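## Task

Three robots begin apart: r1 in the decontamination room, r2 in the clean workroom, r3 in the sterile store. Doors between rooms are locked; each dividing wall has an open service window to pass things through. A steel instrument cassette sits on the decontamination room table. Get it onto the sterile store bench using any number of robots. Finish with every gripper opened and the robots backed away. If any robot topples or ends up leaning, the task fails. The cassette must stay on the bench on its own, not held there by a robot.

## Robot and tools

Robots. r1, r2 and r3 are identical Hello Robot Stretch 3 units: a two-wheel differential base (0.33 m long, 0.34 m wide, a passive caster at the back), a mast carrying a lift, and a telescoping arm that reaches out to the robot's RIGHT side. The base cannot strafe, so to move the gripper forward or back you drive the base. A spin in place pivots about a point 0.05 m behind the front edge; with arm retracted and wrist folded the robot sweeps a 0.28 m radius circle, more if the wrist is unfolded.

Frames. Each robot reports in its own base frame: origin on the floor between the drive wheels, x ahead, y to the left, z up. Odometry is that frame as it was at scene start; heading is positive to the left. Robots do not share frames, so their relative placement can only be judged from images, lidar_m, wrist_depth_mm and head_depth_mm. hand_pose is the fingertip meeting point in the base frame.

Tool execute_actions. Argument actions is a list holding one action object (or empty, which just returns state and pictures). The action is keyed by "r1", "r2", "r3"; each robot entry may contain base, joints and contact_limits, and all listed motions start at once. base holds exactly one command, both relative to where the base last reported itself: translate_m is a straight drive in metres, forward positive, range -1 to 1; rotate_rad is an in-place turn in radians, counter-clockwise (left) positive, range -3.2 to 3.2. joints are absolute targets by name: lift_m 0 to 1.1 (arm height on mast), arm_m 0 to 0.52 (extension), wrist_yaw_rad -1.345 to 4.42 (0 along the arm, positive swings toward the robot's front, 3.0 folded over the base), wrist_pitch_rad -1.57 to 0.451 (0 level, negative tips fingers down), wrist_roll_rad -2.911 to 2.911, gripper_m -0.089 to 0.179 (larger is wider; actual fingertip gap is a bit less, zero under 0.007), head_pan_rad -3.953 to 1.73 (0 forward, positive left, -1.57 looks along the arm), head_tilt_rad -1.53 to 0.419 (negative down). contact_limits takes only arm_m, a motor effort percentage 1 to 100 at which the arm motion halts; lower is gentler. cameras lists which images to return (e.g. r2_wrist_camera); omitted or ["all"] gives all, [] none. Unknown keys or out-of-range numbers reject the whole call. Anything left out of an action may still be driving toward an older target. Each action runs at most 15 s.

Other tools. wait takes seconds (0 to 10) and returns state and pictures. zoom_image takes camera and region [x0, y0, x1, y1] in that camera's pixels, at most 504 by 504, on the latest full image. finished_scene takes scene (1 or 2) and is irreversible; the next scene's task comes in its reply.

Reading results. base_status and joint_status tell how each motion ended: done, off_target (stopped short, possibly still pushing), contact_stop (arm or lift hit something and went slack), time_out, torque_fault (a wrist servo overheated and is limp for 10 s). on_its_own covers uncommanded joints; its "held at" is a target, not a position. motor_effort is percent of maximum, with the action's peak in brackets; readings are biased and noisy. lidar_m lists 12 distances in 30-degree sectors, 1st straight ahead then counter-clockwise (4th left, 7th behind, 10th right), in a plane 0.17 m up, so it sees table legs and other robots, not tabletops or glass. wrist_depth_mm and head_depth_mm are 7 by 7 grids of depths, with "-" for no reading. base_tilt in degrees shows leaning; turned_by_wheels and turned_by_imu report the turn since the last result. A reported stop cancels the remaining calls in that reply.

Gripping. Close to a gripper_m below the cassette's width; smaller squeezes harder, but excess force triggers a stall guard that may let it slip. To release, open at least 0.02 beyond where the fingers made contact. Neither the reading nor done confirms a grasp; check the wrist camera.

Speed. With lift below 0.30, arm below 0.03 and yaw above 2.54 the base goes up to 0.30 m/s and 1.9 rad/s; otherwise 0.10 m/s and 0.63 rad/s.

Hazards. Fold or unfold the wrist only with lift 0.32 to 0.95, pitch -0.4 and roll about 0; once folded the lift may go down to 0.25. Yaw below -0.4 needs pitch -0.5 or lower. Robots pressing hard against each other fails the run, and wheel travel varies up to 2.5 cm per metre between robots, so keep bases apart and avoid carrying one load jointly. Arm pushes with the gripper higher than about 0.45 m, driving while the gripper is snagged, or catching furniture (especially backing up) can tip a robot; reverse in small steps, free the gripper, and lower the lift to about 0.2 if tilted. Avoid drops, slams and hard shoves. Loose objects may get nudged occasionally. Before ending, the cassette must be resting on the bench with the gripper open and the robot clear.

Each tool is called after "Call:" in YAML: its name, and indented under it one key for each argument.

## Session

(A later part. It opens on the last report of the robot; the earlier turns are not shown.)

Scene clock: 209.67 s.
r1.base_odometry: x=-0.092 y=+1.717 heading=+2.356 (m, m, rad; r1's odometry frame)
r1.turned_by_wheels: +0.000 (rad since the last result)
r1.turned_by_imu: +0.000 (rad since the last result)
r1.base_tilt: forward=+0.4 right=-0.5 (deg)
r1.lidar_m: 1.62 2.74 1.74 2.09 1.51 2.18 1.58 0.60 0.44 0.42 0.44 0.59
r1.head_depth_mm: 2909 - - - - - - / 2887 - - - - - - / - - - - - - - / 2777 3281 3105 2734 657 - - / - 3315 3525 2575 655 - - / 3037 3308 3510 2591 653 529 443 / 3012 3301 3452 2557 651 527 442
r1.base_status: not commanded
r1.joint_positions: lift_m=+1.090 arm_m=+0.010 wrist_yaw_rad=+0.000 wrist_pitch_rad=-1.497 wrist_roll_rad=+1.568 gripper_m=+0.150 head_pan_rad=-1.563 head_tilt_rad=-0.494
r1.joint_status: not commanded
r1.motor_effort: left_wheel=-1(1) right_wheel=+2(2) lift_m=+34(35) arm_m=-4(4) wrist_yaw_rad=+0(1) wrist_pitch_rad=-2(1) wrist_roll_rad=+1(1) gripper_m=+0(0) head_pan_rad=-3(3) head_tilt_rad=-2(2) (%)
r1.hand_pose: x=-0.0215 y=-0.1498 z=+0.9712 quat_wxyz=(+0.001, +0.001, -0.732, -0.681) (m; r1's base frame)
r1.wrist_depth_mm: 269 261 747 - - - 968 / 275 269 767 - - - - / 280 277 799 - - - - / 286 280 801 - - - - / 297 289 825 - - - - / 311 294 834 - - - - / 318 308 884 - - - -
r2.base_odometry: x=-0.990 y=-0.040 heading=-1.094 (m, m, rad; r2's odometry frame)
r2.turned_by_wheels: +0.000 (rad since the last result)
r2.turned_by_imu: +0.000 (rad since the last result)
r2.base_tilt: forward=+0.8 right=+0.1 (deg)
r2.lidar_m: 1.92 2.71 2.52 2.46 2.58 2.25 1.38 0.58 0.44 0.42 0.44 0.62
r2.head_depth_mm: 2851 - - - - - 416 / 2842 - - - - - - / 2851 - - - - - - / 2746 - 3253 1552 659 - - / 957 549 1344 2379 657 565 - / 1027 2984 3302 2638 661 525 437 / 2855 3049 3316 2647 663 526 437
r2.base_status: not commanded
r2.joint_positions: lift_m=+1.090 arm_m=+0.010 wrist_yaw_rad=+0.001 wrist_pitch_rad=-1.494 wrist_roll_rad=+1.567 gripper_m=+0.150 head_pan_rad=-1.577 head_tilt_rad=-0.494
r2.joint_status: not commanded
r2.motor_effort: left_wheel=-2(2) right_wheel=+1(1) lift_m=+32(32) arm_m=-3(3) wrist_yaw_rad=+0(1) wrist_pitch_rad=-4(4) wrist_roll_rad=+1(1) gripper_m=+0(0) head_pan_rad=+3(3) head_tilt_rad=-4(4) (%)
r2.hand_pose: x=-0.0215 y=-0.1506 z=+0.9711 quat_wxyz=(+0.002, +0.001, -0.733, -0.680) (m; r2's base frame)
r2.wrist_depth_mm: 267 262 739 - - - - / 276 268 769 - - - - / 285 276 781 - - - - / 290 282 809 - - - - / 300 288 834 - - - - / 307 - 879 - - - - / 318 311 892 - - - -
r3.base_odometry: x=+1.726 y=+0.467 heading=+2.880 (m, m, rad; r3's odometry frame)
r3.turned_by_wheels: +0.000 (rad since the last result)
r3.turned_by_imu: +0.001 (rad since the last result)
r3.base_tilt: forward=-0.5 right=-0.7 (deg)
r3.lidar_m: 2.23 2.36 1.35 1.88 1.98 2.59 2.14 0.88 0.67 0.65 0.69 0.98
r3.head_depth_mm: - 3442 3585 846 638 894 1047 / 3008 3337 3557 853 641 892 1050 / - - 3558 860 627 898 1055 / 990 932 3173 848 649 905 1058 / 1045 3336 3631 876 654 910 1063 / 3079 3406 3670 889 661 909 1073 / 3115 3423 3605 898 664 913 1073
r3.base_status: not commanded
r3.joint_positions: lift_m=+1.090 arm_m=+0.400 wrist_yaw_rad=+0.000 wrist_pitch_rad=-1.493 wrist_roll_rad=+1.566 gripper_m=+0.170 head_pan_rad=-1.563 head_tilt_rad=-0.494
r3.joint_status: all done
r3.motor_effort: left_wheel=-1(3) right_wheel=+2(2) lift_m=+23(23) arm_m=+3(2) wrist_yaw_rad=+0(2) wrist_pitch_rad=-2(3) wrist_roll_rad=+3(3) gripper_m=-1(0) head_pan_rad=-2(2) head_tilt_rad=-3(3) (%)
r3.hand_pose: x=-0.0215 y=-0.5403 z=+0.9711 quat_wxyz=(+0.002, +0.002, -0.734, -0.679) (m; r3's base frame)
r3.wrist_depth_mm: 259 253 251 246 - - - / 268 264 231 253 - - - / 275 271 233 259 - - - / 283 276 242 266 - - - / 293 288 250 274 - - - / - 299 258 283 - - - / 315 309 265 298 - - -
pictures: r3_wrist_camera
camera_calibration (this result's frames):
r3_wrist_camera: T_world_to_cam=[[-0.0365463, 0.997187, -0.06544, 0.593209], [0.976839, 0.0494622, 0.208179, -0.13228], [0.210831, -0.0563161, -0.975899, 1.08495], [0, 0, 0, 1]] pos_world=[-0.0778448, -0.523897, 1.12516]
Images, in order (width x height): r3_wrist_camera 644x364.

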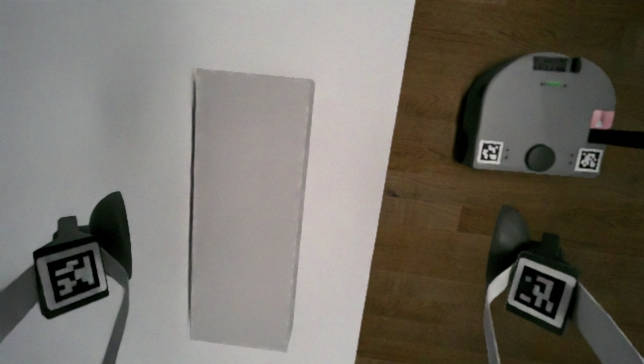

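Call:
execute_actions:
  actions:
    - {"r3":{"joints":{"arm_m":0.448}}}
  cameras: []

Call:
execute_actions:
  actions:
    - {"r3":{"joints":{"lift_m":1.003}}}
  cameras: []

Call:
execute_actions:
  actions:
    - {"r3":{"joints":{"gripper_m":-0.04}}}
  cameras: []

Call:
execute_actions:
  actions:
    - {"r3":{"joints":{"lift_m":1.09}}}
  cameras: []

Call:
execute_actions:
  actions:
    - {"r3":{"joints":{"arm_m":0.01}}}
  cameras: []

Call:
execute_actions:
  actions:
    - {"r3":{"base":{"rotate_rad":1.55}}}
  cameras: []

Call:
execute_actions:
  actions:
    - {"r3":{"base":{"translate_m":0.85}}}
  cameras: []

Call:
execute_actions:
  actions:
    - {"r3":{"base":{"rotate_rad":1.55},"joints":{"arm_m":0.0}}}
  cameras: ["r3_nav_camera"]

Scene clock: 219.07 s.
r1.base_odometry: x=-0.092 y=+1.717 heading=+2.356 (m, m, rad; r1's odometry frame)
r1.turned_by_wheels: +0.000 (rad since the last result)
r1.turned_by_imu: +0.000 (rad since the last result)
r1.base_tilt: forward=+0.4 right=-0.5 (deg)
r1.lidar_m: 1.62 2.74 1.74 2.09 1.51 2.18 1.59 0.60 0.44 0.42 0.43 0.59
r1.head_depth_mm: 2896 - - - - - - / 2945 - - - - - - / - - - - - - - / 2769 3251 3106 2717 657 - - / - 3308 3519 2577 657 - - / 3042 3307 3505 2579 653 529 443 / 3024 3292 3499 2547 651 527 442
r1.base_status: not commanded
r1.joint_positions: lift_m=+1.090 arm_m=+0.010 wrist_yaw_rad=+0.000 wrist_pitch_rad=-1.497 wrist_roll_rad=+1.568 gripper_m=+0.150 head_pan_rad=-1.563 head_tilt_rad=-0.494
r1.joint_status: not commanded
r1.motor_effort: left_wheel=-1(1) right_wheel=+2(2) lift_m=+34(34) arm_m=-3(4) wrist_yaw_rad=-1(1) wrist_pitch_rad=-1(1) wrist_roll_rad=+1(1) gripper_m=-1(0) head_pan_rad=-3(3) head_tilt_rad=-3(2) (%)
r1.hand_pose: x=-0.0215 y=-0.1498 z=+0.9712 quat_wxyz=(+0.001, +0.001, -0.732, -0.681) (m; r1's base frame)
r1.wrist_depth_mm: 267 263 744 - - - 991 / 276 269 765 - - - - / 283 274 777 - - - - / 291 285 802 - - - - / 300 288 844 - - - - / 304 296 831 - - - - / 318 307 857 - - - -
r2.base_odometry: x=-0.990 y=-0.040 heading=-1.094 (m, m, rad; r2's odometry frame)
r2.turned_by_wheels: +0.000 (rad since the last result)
r2.turned_by_imu: +0.000 (rad since the last result)
r2.base_tilt: forward=+0.7 right=+0.0 (deg)
r2.lidar_m: 1.91 2.71 2.52 2.46 2.58 2.25 1.38 0.58 0.44 0.42 0.45 0.62
r2.head_depth_mm: 2861 - - - - - 416 / 2810 - - - - - - / 2855 - - - - - - / 2753 - 1934 1537 660 - - / 967 511 1317 2393 657 567 - / 1034 2741 3324 2627 661 526 437 / 2814 3024 3341 2670 662 526 438
r2.base_status: not commanded
r2.joint_positions: lift_m=+1.090 arm_m=+0.010 wrist_yaw_rad=+0.001 wrist_pitch_rad=-1.494 wrist_roll_rad=+1.567 gripper_m=+0.150 head_pan_rad=-1.577 head_tilt_rad=-0.494
r2.joint_status: not commanded
r2.motor_effort: left_wheel=-3(2) right_wheel=+2(1) lift_m=+32(32) arm_m=-3(3) wrist_yaw_rad=+0(0) wrist_pitch_rad=-4(4) wrist_roll_rad=+1(1) gripper_m=+1(1) head_pan_rad=+3(3) head_tilt_rad=-4(4) (%)
r2.hand_pose: x=-0.0215 y=-0.1506 z=+0.9711 quat_wxyz=(+0.002, +0.001, -0.733, -0.680) (m; r2's base frame)
r2.wrist_depth_mm: 267 262 718 - - - - / 274 269 753 - - - - / 279 275 791 - - - - / 289 283 818 - - - - / 296 294 860 - - - - / 305 - 852 - - - - / 319 306 911 - - - -
r3.base_odometry: x=+1.726 y=+0.467 heading=+2.880 (m, m, rad; r3's odometry frame)
r3.turned_by_wheels: +0.000 (rad since the last result)
r3.turned_by_imu: +0.001 (rad since the last result)
r3.base_tilt: forward=-0.5 right=-0.8 (deg)
r3.lidar_m: 2.24 2.36 1.34 1.88 1.99 2.60 2.14 0.88 0.67 0.65 0.68 0.98
r3.head_depth_mm: - 3356 3545 847 638 891 1043 / 3026 3341 3552 857 641 894 1044 / - 3500 3565 862 644 903 1052 / 990 934 1382 867 648 905 1060 / 1039 3412 3657 880 655 905 1064 / 3114 3364 3682 887 659 913 1070 / 3114 3402 3669 897 664 917 1079
r3.base_status: not commanded
r3.joint_positions: lift_m=+1.090 arm_m=+0.448 wrist_yaw_rad=+0.000 wrist_pitch_rad=-1.493 wrist_roll_rad=+1.566 gripper_m=+0.170 head_pan_rad=-1.563 head_tilt_rad=-0.494
r3.joint_status: all done
r3.motor_effort: left_wheel=-2(3) right_wheel=+2(2) lift_m=+23(23) arm_m=+3(7) wrist_yaw_rad=-1(1) wrist_pitch_rad=-2(2) wrist_roll_rad=+3(2) gripper_m=-1(0) head_pan_rad=-2(2) head_tilt_rad=-3(4) (%)
r3.hand_pose: x=-0.0215 y=-0.5883 z=+0.9711 quat_wxyz=(+0.002, +0.002, -0.734, -0.679) (m; r3's base frame)
r3.wrist_depth_mm: 260 255 251 247 242 - - / 268 262 261 250 249 - - / 277 270 266 229 254 - - / 283 278 274 236 264 - - / 295 289 280 244 275 - - / - 298 291 254 285 - - / 313 309 302 263 297 - -
pictures: none
No camera images: the call's "cameras" was empty. Leave "cameras" out to get every camera's image.

Scene clock: 220.70 s.
r1.base_odometry: x=-0.092 y=+1.717 heading=+2.356 (m, m, rad; r1's odometry frame)
r1.turned_by_wheels: +0.000 (rad since the last result)
r1.turned_by_imu: +0.000 (rad since the last result)
r1.base_tilt: forward=+0.4 right=-0.5 (deg)
r1.lidar_m: 1.62 2.74 1.74 2.08 1.51 2.18 1.58 0.60 0.44 0.42 0.44 0.60
r1.head_depth_mm: 2902 - - - - - - / 2904 - - - - - - / - - - - - - - / 2775 3258 3148 2713 660 - - / - 3307 3512 2569 656 - - / 3020 3275 3535 2567 654 529 445 / 3030 3293 3490 2550 650 527 442
r1.base_status: not commanded
r1.joint_positions: lift_m=+1.090 arm_m=+0.010 wrist_yaw_rad=+0.000 wrist_pitch_rad=-1.497 wrist_roll_rad=+1.568 gripper_m=+0.150 head_pan_rad=-1.563 head_tilt_rad=-0.494
r1.joint_status: not commanded
r1.motor_effort: left_wheel=-1(1) right_wheel=+2(2) lift_m=+34(34) arm_m=-4(3) wrist_yaw_rad=+0(0) wrist_pitch_rad=-1(2) wrist_roll_rad=+1(1) gripper_m=-1(0) head_pan_rad=-4(4) head_tilt_rad=-2(2) (%)
r1.hand_pose: x=-0.0215 y=-0.1498 z=+0.9712 quat_wxyz=(+0.001, +0.001, -0.732, -0.681) (m; r1's base frame)
r1.wrist_depth_mm: 267 262 741 - - - - / 274 269 752 - - - - / 281 274 790 - - - - / 288 281 794 - - - - / 296 287 841 - - - - / 307 295 867 - - - - / 313 308 907 - - - -
r2.base_odometry: x=-0.990 y=-0.040 heading=-1.094 (m, m, rad; r2's odometry frame)
r2.turned_by_wheels: +0.000 (rad since the last result)
r2.turned_by_imu: +0.000 (rad since the last result)
r2.base_tilt: forward=+0.7 right=+0.2 (deg)
r2.lidar_m: 1.92 2.71 2.52 2.45 2.57 2.25 1.39 0.58 0.43 0.42 0.44 0.62
r2.head_depth_mm: 2836 - - - - - 416 / 2842 - - - - - - / 2855 - - - - - - / 2741 - 591 1561 595 - - / 1089 528 584 1463 656 567 - / 2799 611 3315 2630 661 525 436 / 2847 3035 3282 2653 662 526 437
r2.base_status: not commanded
r2.joint_positions: lift_m=+1.090 arm_m=+0.010 wrist_yaw_rad=+0.001 wrist_pitch_rad=-1.494 wrist_roll_rad=+1.567 gripper_m=+0.150 head_pan_rad=-1.577 head_tilt_rad=-0.494
r2.joint_status: not commanded
r2.motor_effort: left_wheel=-2(2) right_wheel=+1(1) lift_m=+32(32) arm_m=-2(3) wrist_yaw_rad=+0(1) wrist_pitch_rad=-4(4) wrist_roll_rad=+1(1) gripper_m=+0(1) head_pan_rad=+3(3) head_tilt_rad=-3(4) (%)
r2.hand_pose: x=-0.0215 y=-0.1506 z=+0.9711 quat_wxyz=(+0.002, +0.001, -0.733, -0.680) (m; r2's base frame)
r2.wrist_depth_mm: 268 261 736 - - - - / 274 270 765 - - - - / 281 275 780 - - - - / 291 284 814 - - - - / 300 289 841 - - - - / 306 - 882 - - - - / 322 310 917 - - - -
r3.base_odometry: x=+1.726 y=+0.467 heading=+2.880 (m, m, rad; r3's odometry frame)
r3.turned_by_wheels: +0.000 (rad since the last result)
r3.turned_by_imu: +0.000 (rad since the last result)
r3.base_tilt: forward=-0.5 right=-0.8 (deg)
r3.lidar_m: 2.24 2.36 1.35 1.88 1.98 2.61 2.14 0.88 0.67 0.65 0.69 0.98
r3.head_depth_mm: 3102 3362 - 844 637 892 1043 / 3091 3306 3573 851 645 900 1049 / - - - 861 646 900 1053 / 1023 941 1286 834 653 907 1059 / 1043 3381 3611 880 654 907 1071 / 3069 3340 3650 887 661 913 1070 / 3121 3475 3695 896 666 916 1078
r3.base_status: not commanded
r3.joint_positions: lift_m=+1.003 arm_m=+0.448 wrist_yaw_rad=+0.000 wrist_pitch_rad=-1.493 wrist_roll_rad=+1.566 gripper_m=+0.170 head_pan_rad=-1.563 head_tilt_rad=-0.494
r3.joint_status: all done
r3.motor_effort: left_wheel=-2(2) right_wheel=+1(2) lift_m=+14(16) arm_m=+3(3) wrist_yaw_rad=-1(0) wrist_pitch_rad=-2(2) wrist_roll_rad=+3(3) gripper_m=+0(0) head_pan_rad=-2(2) head_tilt_rad=-4(3) (%)
r3.hand_pose: x=-0.0215 y=-0.5883 z=+0.8847 quat_wxyz=(+0.002, +0.002, -0.734, -0.679) (m; r3's base frame)
r3.wrist_depth_mm: 174 172 170 166 164 161 943 / 179 178 144 142 166 166 - / 186 183 149 145 171 171 - / 192 187 154 149 177 178 - / 197 195 157 154 184 182 - / - 201 163 159 187 188 - / 213 209 169 165 196 - -
pictures: none
No camera images: the call's "cameras" was empty. Leave "cameras" out to get every camera's image.

Scene clock: 223.30 s.
r1.base_odometry: x=-0.092 y=+1.717 heading=+2.356 (m, m, rad; r1's odometry frame)
r1.turned_by_wheels: +0.000 (rad since the last result)
r1.turned_by_imu: +0.000 (rad since the last result)
r1.base_tilt: forward=+0.4 right=-0.4 (deg)
r1.lidar_m: 1.62 2.73 1.73 2.09 1.51 2.18 1.58 0.60 0.44 0.42 0.43 0.59
r1.head_depth_mm: 2879 - - - - - - / 2916 - - - - - - / - - - - - - - / 2774 3303 3101 2711 657 - - / - 3317 3485 2586 655 - - / 3006 3317 3516 2571 652 528 443 / 2996 3273 3477 2569 651 526 442
r1.base_status: not commanded
r1.joint_positions: lift_m=+1.090 arm_m=+0.010 wrist_yaw_rad=+0.000 wrist_pitch_rad=-1.497 wrist_roll_rad=+1.568 gripper_m=+0.150 head_pan_rad=-1.563 head_tilt_rad=-0.494
r1.joint_status: not commanded
r1.motor_effort: left_wheel=-1(1) right_wheel=+2(2) lift_m=+35(34) arm_m=-3(4) wrist_yaw_rad=-1(0) wrist_pitch_rad=-1(1) wrist_roll_rad=+1(1) gripper_m=+0(0) head_pan_rad=-4(4) head_tilt_rad=-3(3) (%)
r1.hand_pose: x=-0.0215 y=-0.1498 z=+0.9712 quat_wxyz=(+0.001, +0.001, -0.732, -0.681) (m; r1's base frame)
r1.wrist_depth_mm: 267 262 761 - - - - / 273 268 759 - - - - / 282 275 800 - - - - / 291 281 798 - - - - / 297 289 808 - - - - / 305 295 864 - - - - / 317 310 892 - - - -
r2.base_odometry: x=-0.990 y=-0.040 heading=-1.094 (m, m, rad; r2's odometry frame)
r2.turned_by_wheels: +0.000 (rad since the last result)
r2.turned_by_imu: +0.000 (rad since the last result)
r2.base_tilt: forward=+0.8 right=+0.1 (deg)
r2.lidar_m: 1.92 2.71 2.52 2.45 2.58 2.25 1.38 0.58 0.44 0.42 0.44 0.62
r2.head_depth_mm: 2824 - - - - - 415 / 2857 - - - - - - / 2846 - - - - - - / 2781 - 590 1562 636 - - / 1089 526 586 1491 659 564 - / 2809 610 3279 2622 661 525 437 / 2876 3007 3311 2642 662 526 438
r2.base_status: not commanded
r2.joint_positions: lift_m=+1.090 arm_m=+0.010 wrist_yaw_rad=+0.001 wrist_pitch_rad=-1.494 wrist_roll_rad=+1.567 gripper_m=+0.150 head_pan_rad=-1.577 head_tilt_rad=-0.494
r2.joint_status: not commanded
r2.motor_effort: left_wheel=-2(2) right_wheel=+1(1) lift_m=+32(32) arm_m=-3(3) wrist_yaw_rad=-1(1) wrist_pitch_rad=-4(4) wrist_roll_rad=+1(1) gripper_m=+0(0) head_pan_rad=+2(3) head_tilt_rad=-4(4) (%)
r2.hand_pose: x=-0.0215 y=-0.1506 z=+0.9711 quat_wxyz=(+0.002, +0.001, -0.733, -0.680) (m; r2's base frame)
r2.wrist_depth_mm: 271 262 738 - - - - / 276 266 740 - - - - / 283 275 791 - - - - / 292 283 798 - - - - / 300 292 852 - - - - / 307 - 883 - - - - / 315 310 903 - - - -
r3.base_odometry: x=+1.726 y=+0.467 heading=+2.880 (m, m, rad; r3's odometry frame)
r3.turned_by_wheels: +0.000 (rad since the last result)
r3.turned_by_imu: +0.000 (rad since the last result)
r3.base_tilt: forward=-0.5 right=-0.7 (deg)
r3.lidar_m: 2.24 2.36 1.35 1.88 1.98 2.60 2.14 0.88 0.67 0.65 0.69 0.98
r3.head_depth_mm: 3096 3294 - 844 636 888 1043 / 3104 3326 3605 851 641 897 1051 / - - - 844 640 898 1049 / 1014 945 1281 851 640 903 1054 / 1035 3302 3610 879 643 910 1065 / 3104 3438 3684 891 661 912 1071 / 3135 3440 3683 900 664 917 1080
r3.base_status: not commanded
r3.joint_positions: lift_m=+1.003 arm_m=+0.448 wrist_yaw_rad=-0.001 wrist_pitch_rad=-1.506 wrist_roll_rad=+1.571 gripper_m=-0.038 head_pan_rad=-1.563 head_tilt_rad=-0.494
r3.joint_status: all done
r3.motor_effort: left_wheel=-3(2) right_wheel=+1(1) lift_m=+13(14) arm_m=+3(3) wrist_yaw_rad=+1(1) wrist_pitch_rad=+1(4) wrist_roll_rad=+0(2) gripper_m=-46(100) head_pan_rad=-2(2) head_tilt_rad=-3(4) (%)
r3.hand_pose: x=-0.0215 y=-0.5850 z=+0.8847 quat_wxyz=(+0.000, +0.000, -0.729, -0.684) (m; r3's base frame)
r3.wrist_depth_mm: 172 171 168 166 164 163 923 / 177 176 173 140 167 166 - / 184 181 177 143 142 172 - / 189 187 182 148 177 180 - / 196 194 155 152 151 - - / 202 201 161 157 156 - - / 209 206 168 162 196 - -
pictures: none
No camera images: the call's "cameras" was empty. Leave "cameras" out to get every camera's image.

Scene clock: 226.73 s.
r1.base_odometry: x=-0.092 y=+1.717 heading=+2.356 (m, m, rad; r1's odometry frame)
r1.turned_by_wheels: +0.000 (rad since the last result)
r1.turned_by_imu: +0.000 (rad since the last result)
r1.base_tilt: forward=+0.4 right=-0.5 (deg)
r1.lidar_m: 1.62 2.74 1.74 2.10 1.51 2.18 1.59 0.60 0.44 0.42 0.44 0.59
r1.head_depth_mm: 2903 - - - - - - / 2919 - - - - - - / - - - - - - - / 2750 3263 3129 2735 657 - - / - 3333 3504 2576 655 - - / 3014 3285 3489 2576 654 529 443 / 3008 3292 3483 2561 650 527 443
r1.base_status: not commanded
r1.joint_positions: lift_m=+1.090 arm_m=+0.010 wrist_yaw_rad=+0.000 wrist_pitch_rad=-1.497 wrist_roll_rad=+1.568 gripper_m=+0.150 head_pan_rad=-1.563 head_tilt_rad=-0.494
r1.joint_status: not commanded
r1.motor_effort: left_wheel=-1(1) right_wheel=+2(2) lift_m=+34(34) arm_m=-4(3) wrist_yaw_rad=+0(0) wrist_pitch_rad=-2(1) wrist_roll_rad=+1(1) gripper_m=-1(1) head_pan_rad=-4(3) head_tilt_rad=-2(2) (%)
r1.hand_pose: x=-0.0215 y=-0.1498 z=+0.9712 quat_wxyz=(+0.001, +0.001, -0.732, -0.681) (m; r1's base frame)
r1.wrist_depth_mm: 268 259 747 - - - 978 / 274 268 764 - - - - / 283 275 780 - - - - / 292 283 805 - - - - / 301 287 842 - - - - / 302 297 854 - - - - / 312 309 903 - - - -
r2.base_odometry: x=-0.990 y=-0.040 heading=-1.094 (m, m, rad; r2's odometry frame)
r2.turned_by_wheels: +0.000 (rad since the last result)
r2.turned_by_imu: +0.000 (rad since the last result)
r2.base_tilt: forward=+0.8 right=+0.2 (deg)
r2.lidar_m: 1.92 2.71 2.52 2.45 2.57 2.25 1.38 0.58 0.43 0.42 0.44 0.62
r2.head_depth_mm: 2790 - - - - - 416 / 2864 - - - - - - / 2836 - - - - - - / 2742 - 3299 2452 635 - - / 962 512 1340 2387 635 567 - / 1036 2726 3310 2680 661 525 437 / 2839 3035 3327 2670 662 527 437
r2.base_status: not commanded
r2.joint_positions: lift_m=+1.090 arm_m=+0.010 wrist_yaw_rad=+0.001 wrist_pitch_rad=-1.494 wrist_roll_rad=+1.567 gripper_m=+0.150 head_pan_rad=-1.577 head_tilt_rad=-0.494
r2.joint_status: not commanded
r2.motor_effort: left_wheel=-1(2) right_wheel=+1(2) lift_m=+31(32) arm_m=-3(3) wrist_yaw_rad=+0(0) wrist_pitch_rad=-4(4) wrist_roll_rad=+1(1) gripper_m=+0(0) head_pan_rad=+3(3) head_tilt_rad=-4(3) (%)
r2.hand_pose: x=-0.0215 y=-0.1506 z=+0.9711 quat_wxyz=(+0.002, +0.001, -0.733, -0.680) (m; r2's base frame)
r2.wrist_depth_mm: 267 264 716 - - - - / 277 269 754 - - - - / 281 274 797 - - - - / 293 284 819 - - - - / 301 292 837 - - - - / 306 - 877 - - - - / 314 308 932 - - - -
r3.base_odometry: x=+1.726 y=+0.467 heading=+2.880 (m, m, rad; r3's odometry frame)
r3.turned_by_wheels: +0.000 (rad since the last result)
r3.turned_by_imu: +0.000 (rad since the last result)
r3.base_tilt: forward=-0.3 right=-0.7 (deg)
r3.lidar_m: 2.24 2.36 1.34 1.88 1.98 2.60 2.15 0.88 0.67 0.65 0.69 0.98
r3.head_depth_mm: - 3476 3632 846 636 892 1045 / 3036 3383 3606 852 640 894 1054 / - 3453 3587 859 645 900 1057 / 983 934 1410 868 650 903 1064 / 1026 3389 3674 875 654 909 1067 / 3061 3401 3656 892 660 911 1071 / 3129 3423 3608 896 664 921 1068
r3.base_status: not commanded
r3.joint_positions: lift_m=+1.090 arm_m=+0.448 wrist_yaw_rad=-0.001 wrist_pitch_rad=-1.499 wrist_roll_rad=+1.571 gripper_m=-0.039 head_pan_rad=-1.563 head_tilt_rad=-0.495
r3.joint_status: all done
r3.motor_effort: left_wheel=-2(7) right_wheel=+0(10) lift_m=+23(23) arm_m=+2(3) wrist_yaw_rad=+1(1) wrist_pitch_rad=+0(10) wrist_roll_rad=-1(1) gripper_m=-16(45) head_pan_rad=-2(3) head_tilt_rad=-4(4) (%)
r3.hand_pose: x=-0.0215 y=-0.5867 z=+0.9711 quat_wxyz=(+0.000, -0.001, -0.732, -0.682) (m; r3's base frame)
r3.wrist_depth_mm: 258 257 252 247 245 - - / 267 261 254 250 249 - - / 273 269 237 231 258 - - / 284 276 242 239 268 - - / 291 287 279 - 278 - - / 301 297 292 255 - - - / 312 306 302 265 299 - -
pictures: none
No camera images: the call's "cameras" was empty. Leave "cameras" out to get every camera's image.

Scene clock: 231.13 s.
r1.base_odometry: x=-0.092 y=+1.717 heading=+2.356 (m, m, rad; r1's odometry frame)
r1.turned_by_wheels: +0.000 (rad since the last result)
r1.turned_by_imu: +0.000 (rad since the last result)
r1.base_tilt: forward=+0.4 right=-0.4 (deg)
r1.lidar_m: 1.62 2.74 1.74 2.09 1.50 2.18 1.58 0.60 0.44 0.42 0.44 0.59
r1.head_depth_mm: 2878 - - - - - - / 2919 - - - - - - / - - - - - - - / 2761 3271 3126 2712 658 - - / - 3308 3519 2600 655 - - / 3000 3285 3511 2553 654 529 444 / 3002 3305 3490 2551 651 527 443
r1.base_status: not commanded
r1.joint_positions: lift_m=+1.090 arm_m=+0.010 wrist_yaw_rad=+0.000 wrist_pitch_rad=-1.497 wrist_roll_rad=+1.568 gripper_m=+0.150 head_pan_rad=-1.563 head_tilt_rad=-0.494
r1.joint_status: not commanded
r1.motor_effort: left_wheel=-1(1) right_wheel=+2(2) lift_m=+34(34) arm_m=-4(4) wrist_yaw_rad=+0(1) wrist_pitch_rad=-2(1) wrist_roll_rad=+1(1) gripper_m=+0(0) head_pan_rad=-4(4) head_tilt_rad=-2(3) (%)
r1.hand_pose: x=-0.0215 y=-0.1498 z=+0.9712 quat_wxyz=(+0.001, +0.001, -0.732, -0.681) (m; r1's base frame)
r1.wrist_depth_mm: 267 259 732 - - - 988 / 275 270 760 - - - - / 283 278 777 - - - - / 290 280 803 - - - - / 297 289 829 - - - - / 305 295 841 - - - - / 312 306 865 - - - -
r2.base_odometry: x=-0.990 y=-0.040 heading=-1.094 (m, m, rad; r2's odometry frame)
r2.turned_by_wheels: +0.000 (rad since the last result)
r2.turned_by_imu: +0.000 (rad since the last result)
r2.base_tilt: forward=+0.8 right=+0.1 (deg)
r2.lidar_m: 1.92 2.71 2.53 2.45 2.58 2.25 1.38 0.58 0.44 0.42 0.45 0.63
r2.head_depth_mm: 2802 - - - - - 415 / 2839 - - - - - - / 2828 - - - - - - / 2710 - 3333 2704 635 - - / 964 940 3326 2522 634 564 - / 1053 3047 3277 2666 661 526 436 / 2837 3041 3250 2650 663 527 438
r2.base_status: not commanded
r2.joint_positions: lift_m=+1.090 arm_m=+0.010 wrist_yaw_rad=+0.001 wrist_pitch_rad=-1.494 wrist_roll_rad=+1.567 gripper_m=+0.150 head_pan_rad=-1.577 head_tilt_rad=-0.494
r2.joint_status: not commanded
r2.motor_effort: left_wheel=-2(3) right_wheel=+1(1) lift_m=+31(32) arm_m=-3(3) wrist_yaw_rad=-1(0) wrist_pitch_rad=-4(4) wrist_roll_rad=+1(1) gripper_m=+0(0) head_pan_rad=+3(3) head_tilt_rad=-4(4) (%)
r2.hand_pose: x=-0.0215 y=-0.1506 z=+0.9711 quat_wxyz=(+0.002, +0.001, -0.733, -0.680) (m; r2's base frame)
r2.wrist_depth_mm: 268 263 749 - - - - / 276 268 765 - - - - / 283 275 789 - - - - / 291 281 824 - - - - / 301 289 856 - - - - / 305 - 868 - - - - / 316 310 892 - - - -
r3.base_odometry: x=+1.726 y=+0.467 heading=+2.880 (m, m, rad; r3's odometry frame)
r3.turned_by_wheels: +0.000 (rad since the last result)
r3.turned_by_imu: +0.001 (rad since the last result)
r3.base_tilt: forward=-0.5 right=-0.8 (deg)
r3.lidar_m: 2.24 2.36 1.35 1.88 1.98 2.60 2.14 0.88 0.67 0.65 0.68 0.98
r3.head_depth_mm: 3052 - - - - - - / 3031 - - - - - - / - - - - - - - / 987 937 3293 874 653 - - / 1042 3360 3650 877 654 914 1084 / 3019 3452 3642 890 660 914 1074 / 3113 3384 3716 896 664 920 1077
r3.base_status: not commanded
r3.joint_positions: lift_m=+1.090 arm_m=+0.010 wrist_yaw_rad=+0.000 wrist_pitch_rad=-1.499 wrist_roll_rad=+1.571 gripper_m=-0.039 head_pan_rad=-1.563 head_tilt_rad=-0.495
r3.joint_status: all done
r3.motor_effort: left_wheel=-1(1) right_wheel=+0(0) lift_m=+23(23) arm_m=-3(5) wrist_yaw_rad=+0(0) wrist_pitch_rad=+0(0) wrist_roll_rad=+0(1) gripper_m=-16(17) head_pan_rad=-2(2) head_tilt_rad=-4(3) (%)
r3.hand_pose: x=-0.0215 y=-0.1493 z=+0.9711 quat_wxyz=(+0.000, +0.000, -0.732, -0.682) (m; r3's base frame)
r3.wrist_depth_mm: 582 790 - - - - - / 597 821 - - - - - / 604 847 - - - - - / 623 910 - - - - - / 630 927 - - - - - / 654 969 - - - - - / 678 953 - - - - -
pictures: none
No camera images: the call's "cameras" was empty. Leave "cameras" out to get every camera's image.

Scene clock: 234.57 s.
r1.base_odometry: x=-0.092 y=+1.717 heading=+2.356 (m, m, rad; r1's odometry frame)
r1.turned_by_wheels: +0.000 (rad since the last result)
r1.turned_by_imu: +0.000 (rad since the last result)
r1.base_tilt: forward=+0.4 right=-0.5 (deg)
r1.lidar_m: 1.62 2.74 1.73 2.09 1.51 2.18 1.59 0.60 0.44 0.42 0.43 0.59
r1.head_depth_mm: 2900 - - - - - - / 2912 - - - - - - / - - - - - - - / 2770 3283 3086 2721 658 - - / - 3327 3528 2590 655 - - / 3033 3286 3516 2584 653 528 443 / 3028 3304 3476 2557 652 527 442
r1.base_status: not commanded
r1.joint_positions: lift_m=+1.090 arm_m=+0.010 wrist_yaw_rad=+0.000 wrist_pitch_rad=-1.497 wrist_roll_rad=+1.568 gripper_m=+0.150 head_pan_rad=-1.563 head_tilt_rad=-0.494
r1.joint_status: not commanded
r1.motor_effort: left_wheel=-1(1) right_wheel=+2(2) lift_m=+35(34) arm_m=-4(4) wrist_yaw_rad=+0(1) wrist_pitch_rad=-2(1) wrist_roll_rad=+1(1) gripper_m=-1(1) head_pan_rad=-3(4) head_tilt_rad=-2(2) (%)
r1.hand_pose: x=-0.0215 y=-0.1498 z=+0.9712 quat_wxyz=(+0.001, +0.001, -0.732, -0.681) (m; r1's base frame)
r1.wrist_depth_mm: 267 263 739 - - - 977 / 275 268 781 - - - - / 280 274 789 - - - - / 288 282 822 - - - - / 297 287 828 - - - - / 305 292 852 - - - - / 318 304 871 - - - -
r2.base_odometry: x=-0.990 y=-0.040 heading=-1.094 (m, m, rad; r2's odometry frame)
r2.turned_by_wheels: +0.000 (rad since the last result)
r2.turned_by_imu: +0.000 (rad since the last result)
r2.base_tilt: forward=+0.8 right=+0.1 (deg)
r2.lidar_m: 1.93 2.70 2.52 2.45 2.58 2.25 1.38 0.58 0.44 0.42 0.44 0.62
r2.head_depth_mm: 2849 - - - - - 416 / 2834 - - - - - - / 2747 - - - - - - / 2746 - 3387 2676 635 - - / 926 3014 3322 2396 635 567 - / 810 2742 3304 2640 661 525 437 / 2853 3001 3343 2655 663 526 438
r2.base_status: not commanded
r2.joint_positions: lift_m=+1.090 arm_m=+0.010 wrist_yaw_rad=+0.001 wrist_pitch_rad=-1.494 wrist_roll_rad=+1.567 gripper_m=+0.150 head_pan_rad=-1.577 head_tilt_rad=-0.494
r2.joint_status: not commanded
r2.motor_effort: left_wheel=-2(2) right_wheel=+1(1) lift_m=+32(32) arm_m=-3(3) wrist_yaw_rad=-1(0) wrist_pitch_rad=-4(4) wrist_roll_rad=+1(1) gripper_m=+0(1) head_pan_rad=+3(3) head_tilt_rad=-4(4) (%)
r2.hand_pose: x=-0.0215 y=-0.1506 z=+0.9711 quat_wxyz=(+0.002, +0.001, -0.733, -0.680) (m; r2's base frame)
r2.wrist_depth_mm: 270 263 721 - - - - / 277 267 757 - - - - / 282 277 807 - - - - / 290 283 828 - - - - / 296 291 847 - - - - / 305 - 907 - - - - / 312 307 900 - - - -
r3.base_odometry: x=+1.726 y=+0.467 heading=-1.854 (m, m, rad; r3's odometry frame)
r3.turned_by_wheels: +1.550 (rad since the last result)
r3.turned_by_imu: +1.575 (rad since the last result)
r3.base_tilt: forward=-0.6 right=-0.8 (deg)
r3.lidar_m: 1.88 1.49 2.61 2.25 0.90 0.67 0.65 0.68 0.96 2.24 2.34 1.35
r3.head_depth_mm: 1855 - - - - - - / 1847 - - - - - - / 1871 - - - - - - / 1884 2072 2290 2455 1944 - - / 1893 2085 2278 2440 1951 1565 1283 / 1904 2082 2293 2487 1973 1586 1302 / 1915 2076 2276 2458 1989 1592 1310
r3.base_status: done
r3.joint_positions: lift_m=+1.090 arm_m=+0.010 wrist_yaw_rad=+0.000 wrist_pitch_rad=-1.499 wrist_roll_rad=+1.571 gripper_m=-0.039 head_pan_rad=-1.563 head_tilt_rad=-0.495
r3.joint_status: not commanded
r3.motor_effort: left_wheel=-3(9) right_wheel=+1(6) lift_m=+24(23) arm_m=-3(3) wrist_yaw_rad=+1(0) wrist_pitch_rad=+0(0) wrist_roll_rad=-1(0) gripper_m=-16(16) head_pan_rad=-2(3) head_tilt_rad=-3(3) (%)
r3.hand_pose: x=-0.0215 y=-0.1493 z=+0.9711 quat_wxyz=(+0.000, +0.000, -0.732, -0.682) (m; r3's base frame)
r3.wrist_depth_mm: - - - - - - - / - - - - - - - / - - - - - - - / - - - - - - - / - - - - - - - / - - - - - - - / - - - - - - -
pictures: none
No camera images: the call's "cameras" was empty. Leave "cameras" out to get every camera's image.

Scene clock: 244.20 s.
r1.base_odometry: x=-0.092 y=+1.717 heading=+2.356 (m, m, rad; r1's odometry frame)
r1.turned_by_wheels: +0.000 (rad since the last result)
r1.turned_by_imu: +0.001 (rad since the last result)
r1.base_tilt: forward=+0.3 right=-0.4 (deg)
r1.lidar_m: 1.62 2.74 1.74 2.09 1.50 2.18 1.59 0.60 0.44 0.42 0.44 0.60
r1.head_depth_mm: 2897 - - - - - - / 2915 - - - - - - / - - - - - - - / 2771 3304 3096 2730 659 - - / - 3299 3544 2579 655 - - / 3011 3282 3486 2583 652 529 443 / 3004 3286 3542 2548 651 526 443
r1.base_status: not commanded
r1.joint_positions: lift_m=+1.090 arm_m=+0.010 wrist_yaw_rad=+0.000 wrist_pitch_rad=-1.497 wrist_roll_rad=+1.568 gripper_m=+0.150 head_pan_rad=-1.563 head_tilt_rad=-0.494
r1.joint_status: not commanded
r1.motor_effort: left_wheel=-1(1) right_wheel=+2(2) lift_m=+34(35) arm_m=-4(4) wrist_yaw_rad=-1(1) wrist_pitch_rad=-2(1) wrist_roll_rad=+1(1) gripper_m=+0(1) head_pan_rad=-4(3) head_tilt_rad=-3(2) (%)
r1.hand_pose: x=-0.0215 y=-0.1498 z=+0.9712 quat_wxyz=(+0.001, +0.001, -0.732, -0.681) (m; r1's base frame)
r1.wrist_depth_mm: 266 261 738 - - - - / 274 269 761 - - - - / 280 275 792 - - - - / 290 282 819 - - - - / 297 291 835 - - - - / 305 295 853 - - - - / 315 306 884 - - - -
r2.base_odometry: x=-0.990 y=-0.040 heading=-1.094 (m, m, rad; r2's odometry frame)
r2.turned_by_wheels: +0.000 (rad since the last result)
r2.turned_by_imu: +0.001 (rad since the last result)
r2.base_tilt: forward=+0.8 right=+0.1 (deg)
r2.lidar_m: 1.92 2.70 2.52 2.45 2.58 2.26 1.39 0.58 0.44 0.42 0.44 0.62
r2.head_depth_mm: 2853 - - - - - 416 / 2828 - - - - - - / 2862 - - - - - - / 2773 - 3379 2538 637 - - / 2763 2983 3304 2515 636 564 - / 2827 3038 3325 2659 661 526 436 / 2845 3014 3283 2658 661 527 437
r2.base_status: not commanded
r2.joint_positions: lift_m=+1.090 arm_m=+0.010 wrist_yaw_rad=+0.001 wrist_pitch_rad=-1.494 wrist_roll_rad=+1.567 gripper_m=+0.150 head_pan_rad=-1.577 head_tilt_rad=-0.494
r2.joint_status: not commanded
r2.motor_effort: left_wheel=-2(2) right_wheel=+1(1) lift_m=+32(32) arm_m=-3(3) wrist_yaw_rad=-1(0) wrist_pitch_rad=-4(4) wrist_roll_rad=+1(1) gripper_m=+0(1) head_pan_rad=+3(3) head_tilt_rad=-4(4) (%)
r2.hand_pose: x=-0.0215 y=-0.1506 z=+0.9711 quat_wxyz=(+0.002, +0.001, -0.733, -0.680) (m; r2's base frame)
r2.wrist_depth_mm: 268 262 744 - - - - / 277 269 751 - - - - / 285 272 773 - - - - / 289 284 831 - - - - / 298 287 859 - - - - / 308 - 885 - - - - / 316 311 898 - - - -
r3.base_odometry: x=+1.489 y=-0.349 heading=-1.854 (m, m, rad; r3's odometry frame)
r3.turned_by_wheels: +0.000 (rad since the last result)
r3.turned_by_imu: +0.000 (rad since the last result)
r3.base_tilt: forward=-0.4 right=-0.8 (deg)
r3.lidar_m: 1.03 1.07 0.90 2.51 2.07 1.55 1.50 1.57 2.18 2.27 0.69 1.06
r3.head_depth_mm: 1851 - - - - - - / 1882 - - - - - - / 1880 - - - - - - / 1895 2127 2303 2463 1923 - - / 1908 2077 2300 2491 1954 1574 1287 / 1921 2103 2308 2485 1976 1569 1313 / 1938 2089 2325 2525 1980 1589 1021
r3.base_status: done
r3.joint_positions: lift_m=+1.090 arm_m=+0.010 wrist_yaw_rad=+0.000 wrist_pitch_rad=-1.499 wrist_roll_rad=+1.571 gripper_m=-0.039 head_pan_rad=-1.563 head_tilt_rad=-0.495
r3.joint_status: not commanded
r3.motor_effort: left_wheel=-3(6) right_wheel=+1(7) lift_m=+23(23) arm_m=-3(3) wrist_yaw_rad=+1(0) wrist_pitch_rad=+0(1) wrist_roll_rad=+0(1) gripper_m=-16(17) head_pan_rad=-2(2) head_tilt_rad=-3(4) (%)
r3.hand_pose: x=-0.0215 y=-0.1493 z=+0.9711 quat_wxyz=(+0.000, +0.000, -0.732, -0.682) (m; r3's base frame)
r3.wrist_depth_mm: - - - - - - - / - - - - - - - / - - - - - - - / - - - - - - - / - - - - - - - / - - - - - - - / - - - - - - -
pictures: none
No camera images: the call's "cameras" was empty. Leave "cameras" out to get every camera's image.

Scene clock: 247.63 s.
r1.base_odometry: x=-0.092 y=+1.717 heading=+2.356 (m, m, rad; r1's odometry frame)
r1.turned_by_wheels: +0.000 (rad since the last result)
r1.turned_by_imu: +0.000 (rad since the last result)
r1.base_tilt: forward=+0.3 right=-0.5 (deg)
r1.lidar_m: 1.62 2.74 1.73 2.09 1.51 2.18 1.58 0.60 0.44 0.42 0.44 0.60
r1.head_depth_mm: 2873 - - - - - - / 2918 - - - - - - / - - - - - - - / 2772 3252 3118 2731 657 - - / - 3298 3526 2570 655 - - / 3011 3296 3509 2565 653 529 444 / 3003 3283 3483 2572 651 528 442
r1.base_status: not commanded
r1.joint_positions: lift_m=+1.090 arm_m=+0.010 wrist_yaw_rad=+0.000 wrist_pitch_rad=-1.497 wrist_roll_rad=+1.568 gripper_m=+0.150 head_pan_rad=-1.563 head_tilt_rad=-0.494
r1.joint_status: not commanded
r1.motor_effort: left_wheel=-1(1) right_wheel=+2(2) lift_m=+34(34) arm_m=-4(4) wrist_yaw_rad=-1(0) wrist_pitch_rad=-2(1) wrist_roll_rad=+1(1) gripper_m=-1(0) head_pan_rad=-4(4) head_tilt_rad=-2(2) (%)
r1.hand_pose: x=-0.0215 y=-0.1498 z=+0.9712 quat_wxyz=(+0.001, +0.001, -0.732, -0.681) (m; r1's base frame)
r1.wrist_depth_mm: 266 261 742 - - - 957 / 274 269 768 - - - - / 280 274 791 - - - - / 288 282 795 - - - - / 299 287 834 - - - - / 304 295 849 - - - - / 315 309 911 - - - -
r2.base_odometry: x=-0.990 y=-0.040 heading=-1.094 (m, m, rad; r2's odometry frame)
r2.turned_by_wheels: +0.000 (rad since the last result)
r2.turned_by_imu: +0.000 (rad since the last result)
r2.base_tilt: forward=+0.8 right=+0.0 (deg)
r2.lidar_m: 1.93 2.70 2.53 2.46 2.58 2.25 1.38 0.58 0.43 0.42 0.45 0.63
r2.head_depth_mm: 2840 - - - - - 415 / 2832 - - - - - - / 2818 - - - - - - / 1642 - 3376 2205 634 - - / 2809 2973 3382 2641 636 566 - / 2818 3023 3333 2631 661 526 437 / 2826 3019 3320 2628 664 525 437
r2.base_status: not commanded
r2.joint_positions: lift_m=+1.090 arm_m=+0.010 wrist_yaw_rad=+0.001 wrist_pitch_rad=-1.494 wrist_roll_rad=+1.567 gripper_m=+0.150 head_pan_rad=-1.577 head_tilt_rad=-0.494
r2.joint_status: not commanded
r2.motor_effort: left_wheel=-2(2) right_wheel=+1(1) lift_m=+32(32) arm_m=-3(3) wrist_yaw_rad=-1(1) wrist_pitch_rad=-4(4) wrist_roll_rad=+1(1) gripper_m=+0(0) head_pan_rad=+3(3) head_tilt_rad=-4(5) (%)
r2.hand_pose: x=-0.0215 y=-0.1506 z=+0.9711 quat_wxyz=(+0.002, +0.001, -0.733, -0.680) (m; r2's base frame)
r2.wrist_depth_mm: 267 264 754 - - - - / 275 269 757 - - - - / 284 275 794 - - - - / 287 282 803 - - - - / 299 291 863 - - - - / 309 - 868 - - - - / 317 311 905 - - - -
r3.base_odometry: x=+1.489 y=-0.349 heading=-0.304 (m, m, rad; r3's odometry frame)
r3.turned_by_wheels: +1.550 (rad since the last result)
r3.turned_by_imu: +1.575 (rad since the last result)
r3.base_tilt: forward=-0.4 right=-0.7 (deg)
r3.lidar_m: 2.51 2.10 1.56 1.50 1.57 2.15 2.27 0.69 1.06 1.03 1.07 0.90
r3.head_depth_mm: 1079 - - - - - - / 1081 - - - - - - / 1083 - - - - - - / 1099 1198 1319 1076 804 692 - / 1101 1198 1323 1087 810 676 565 / 1099 1199 1320 1101 818 647 565 / 1092 1200 1317 1107 818 653 569
r3.base_status: done
r3.joint_positions: lift_m=+1.090 arm_m=+0.000 wrist_yaw_rad=+0.000 wrist_pitch_rad=-1.499 wrist_roll_rad=+1.571 gripper_m=-0.039 head_pan_rad=-1.563 head_tilt_rad=-0.495
r3.joint_status: all done
r3.motor_effort: left_wheel=-3(9) right_wheel=+1(7) lift_m=+23(23) arm_m=-3(2) wrist_yaw_rad=+0(2) wrist_pitch_rad=+0(0) wrist_roll_rad=+0(0) gripper_m=-17(16) head_pan_rad=-2(2) head_tilt_rad=-3(3) (%)
r3.hand_pose: x=-0.0215 y=-0.1393 z=+0.9711 quat_wxyz=(+0.000, +0.000, -0.732, -0.682) (m; r3's base frame)
r3.wrist_depth_mm: 362 358 - - - - - / 370 369 - - - - - / 386 379 - - - - - / 391 394 - - - - - / 405 404 - - - - - / 421 422 - - - - - / 442 433 - - - - -
pictures: r3_nav_camera (sideways: a quarter turn counterclockwise sets it upright)
camera_calibration (this result's frames):
r3_nav_camera: T_world_to_cam=[[0.011351, -0.476927, 0.87887, -1.10196], [-0.999918, -0.0106238, 0.00714929, 0.0487769], [0.00592726, -0.878879, -0.477008, 0.578581], [0, 0, 0, 1]] pos_world=[0.0578519, -0.0165353, 1.24412]
Images, in order (width x height): r3_nav_camera 672x504.

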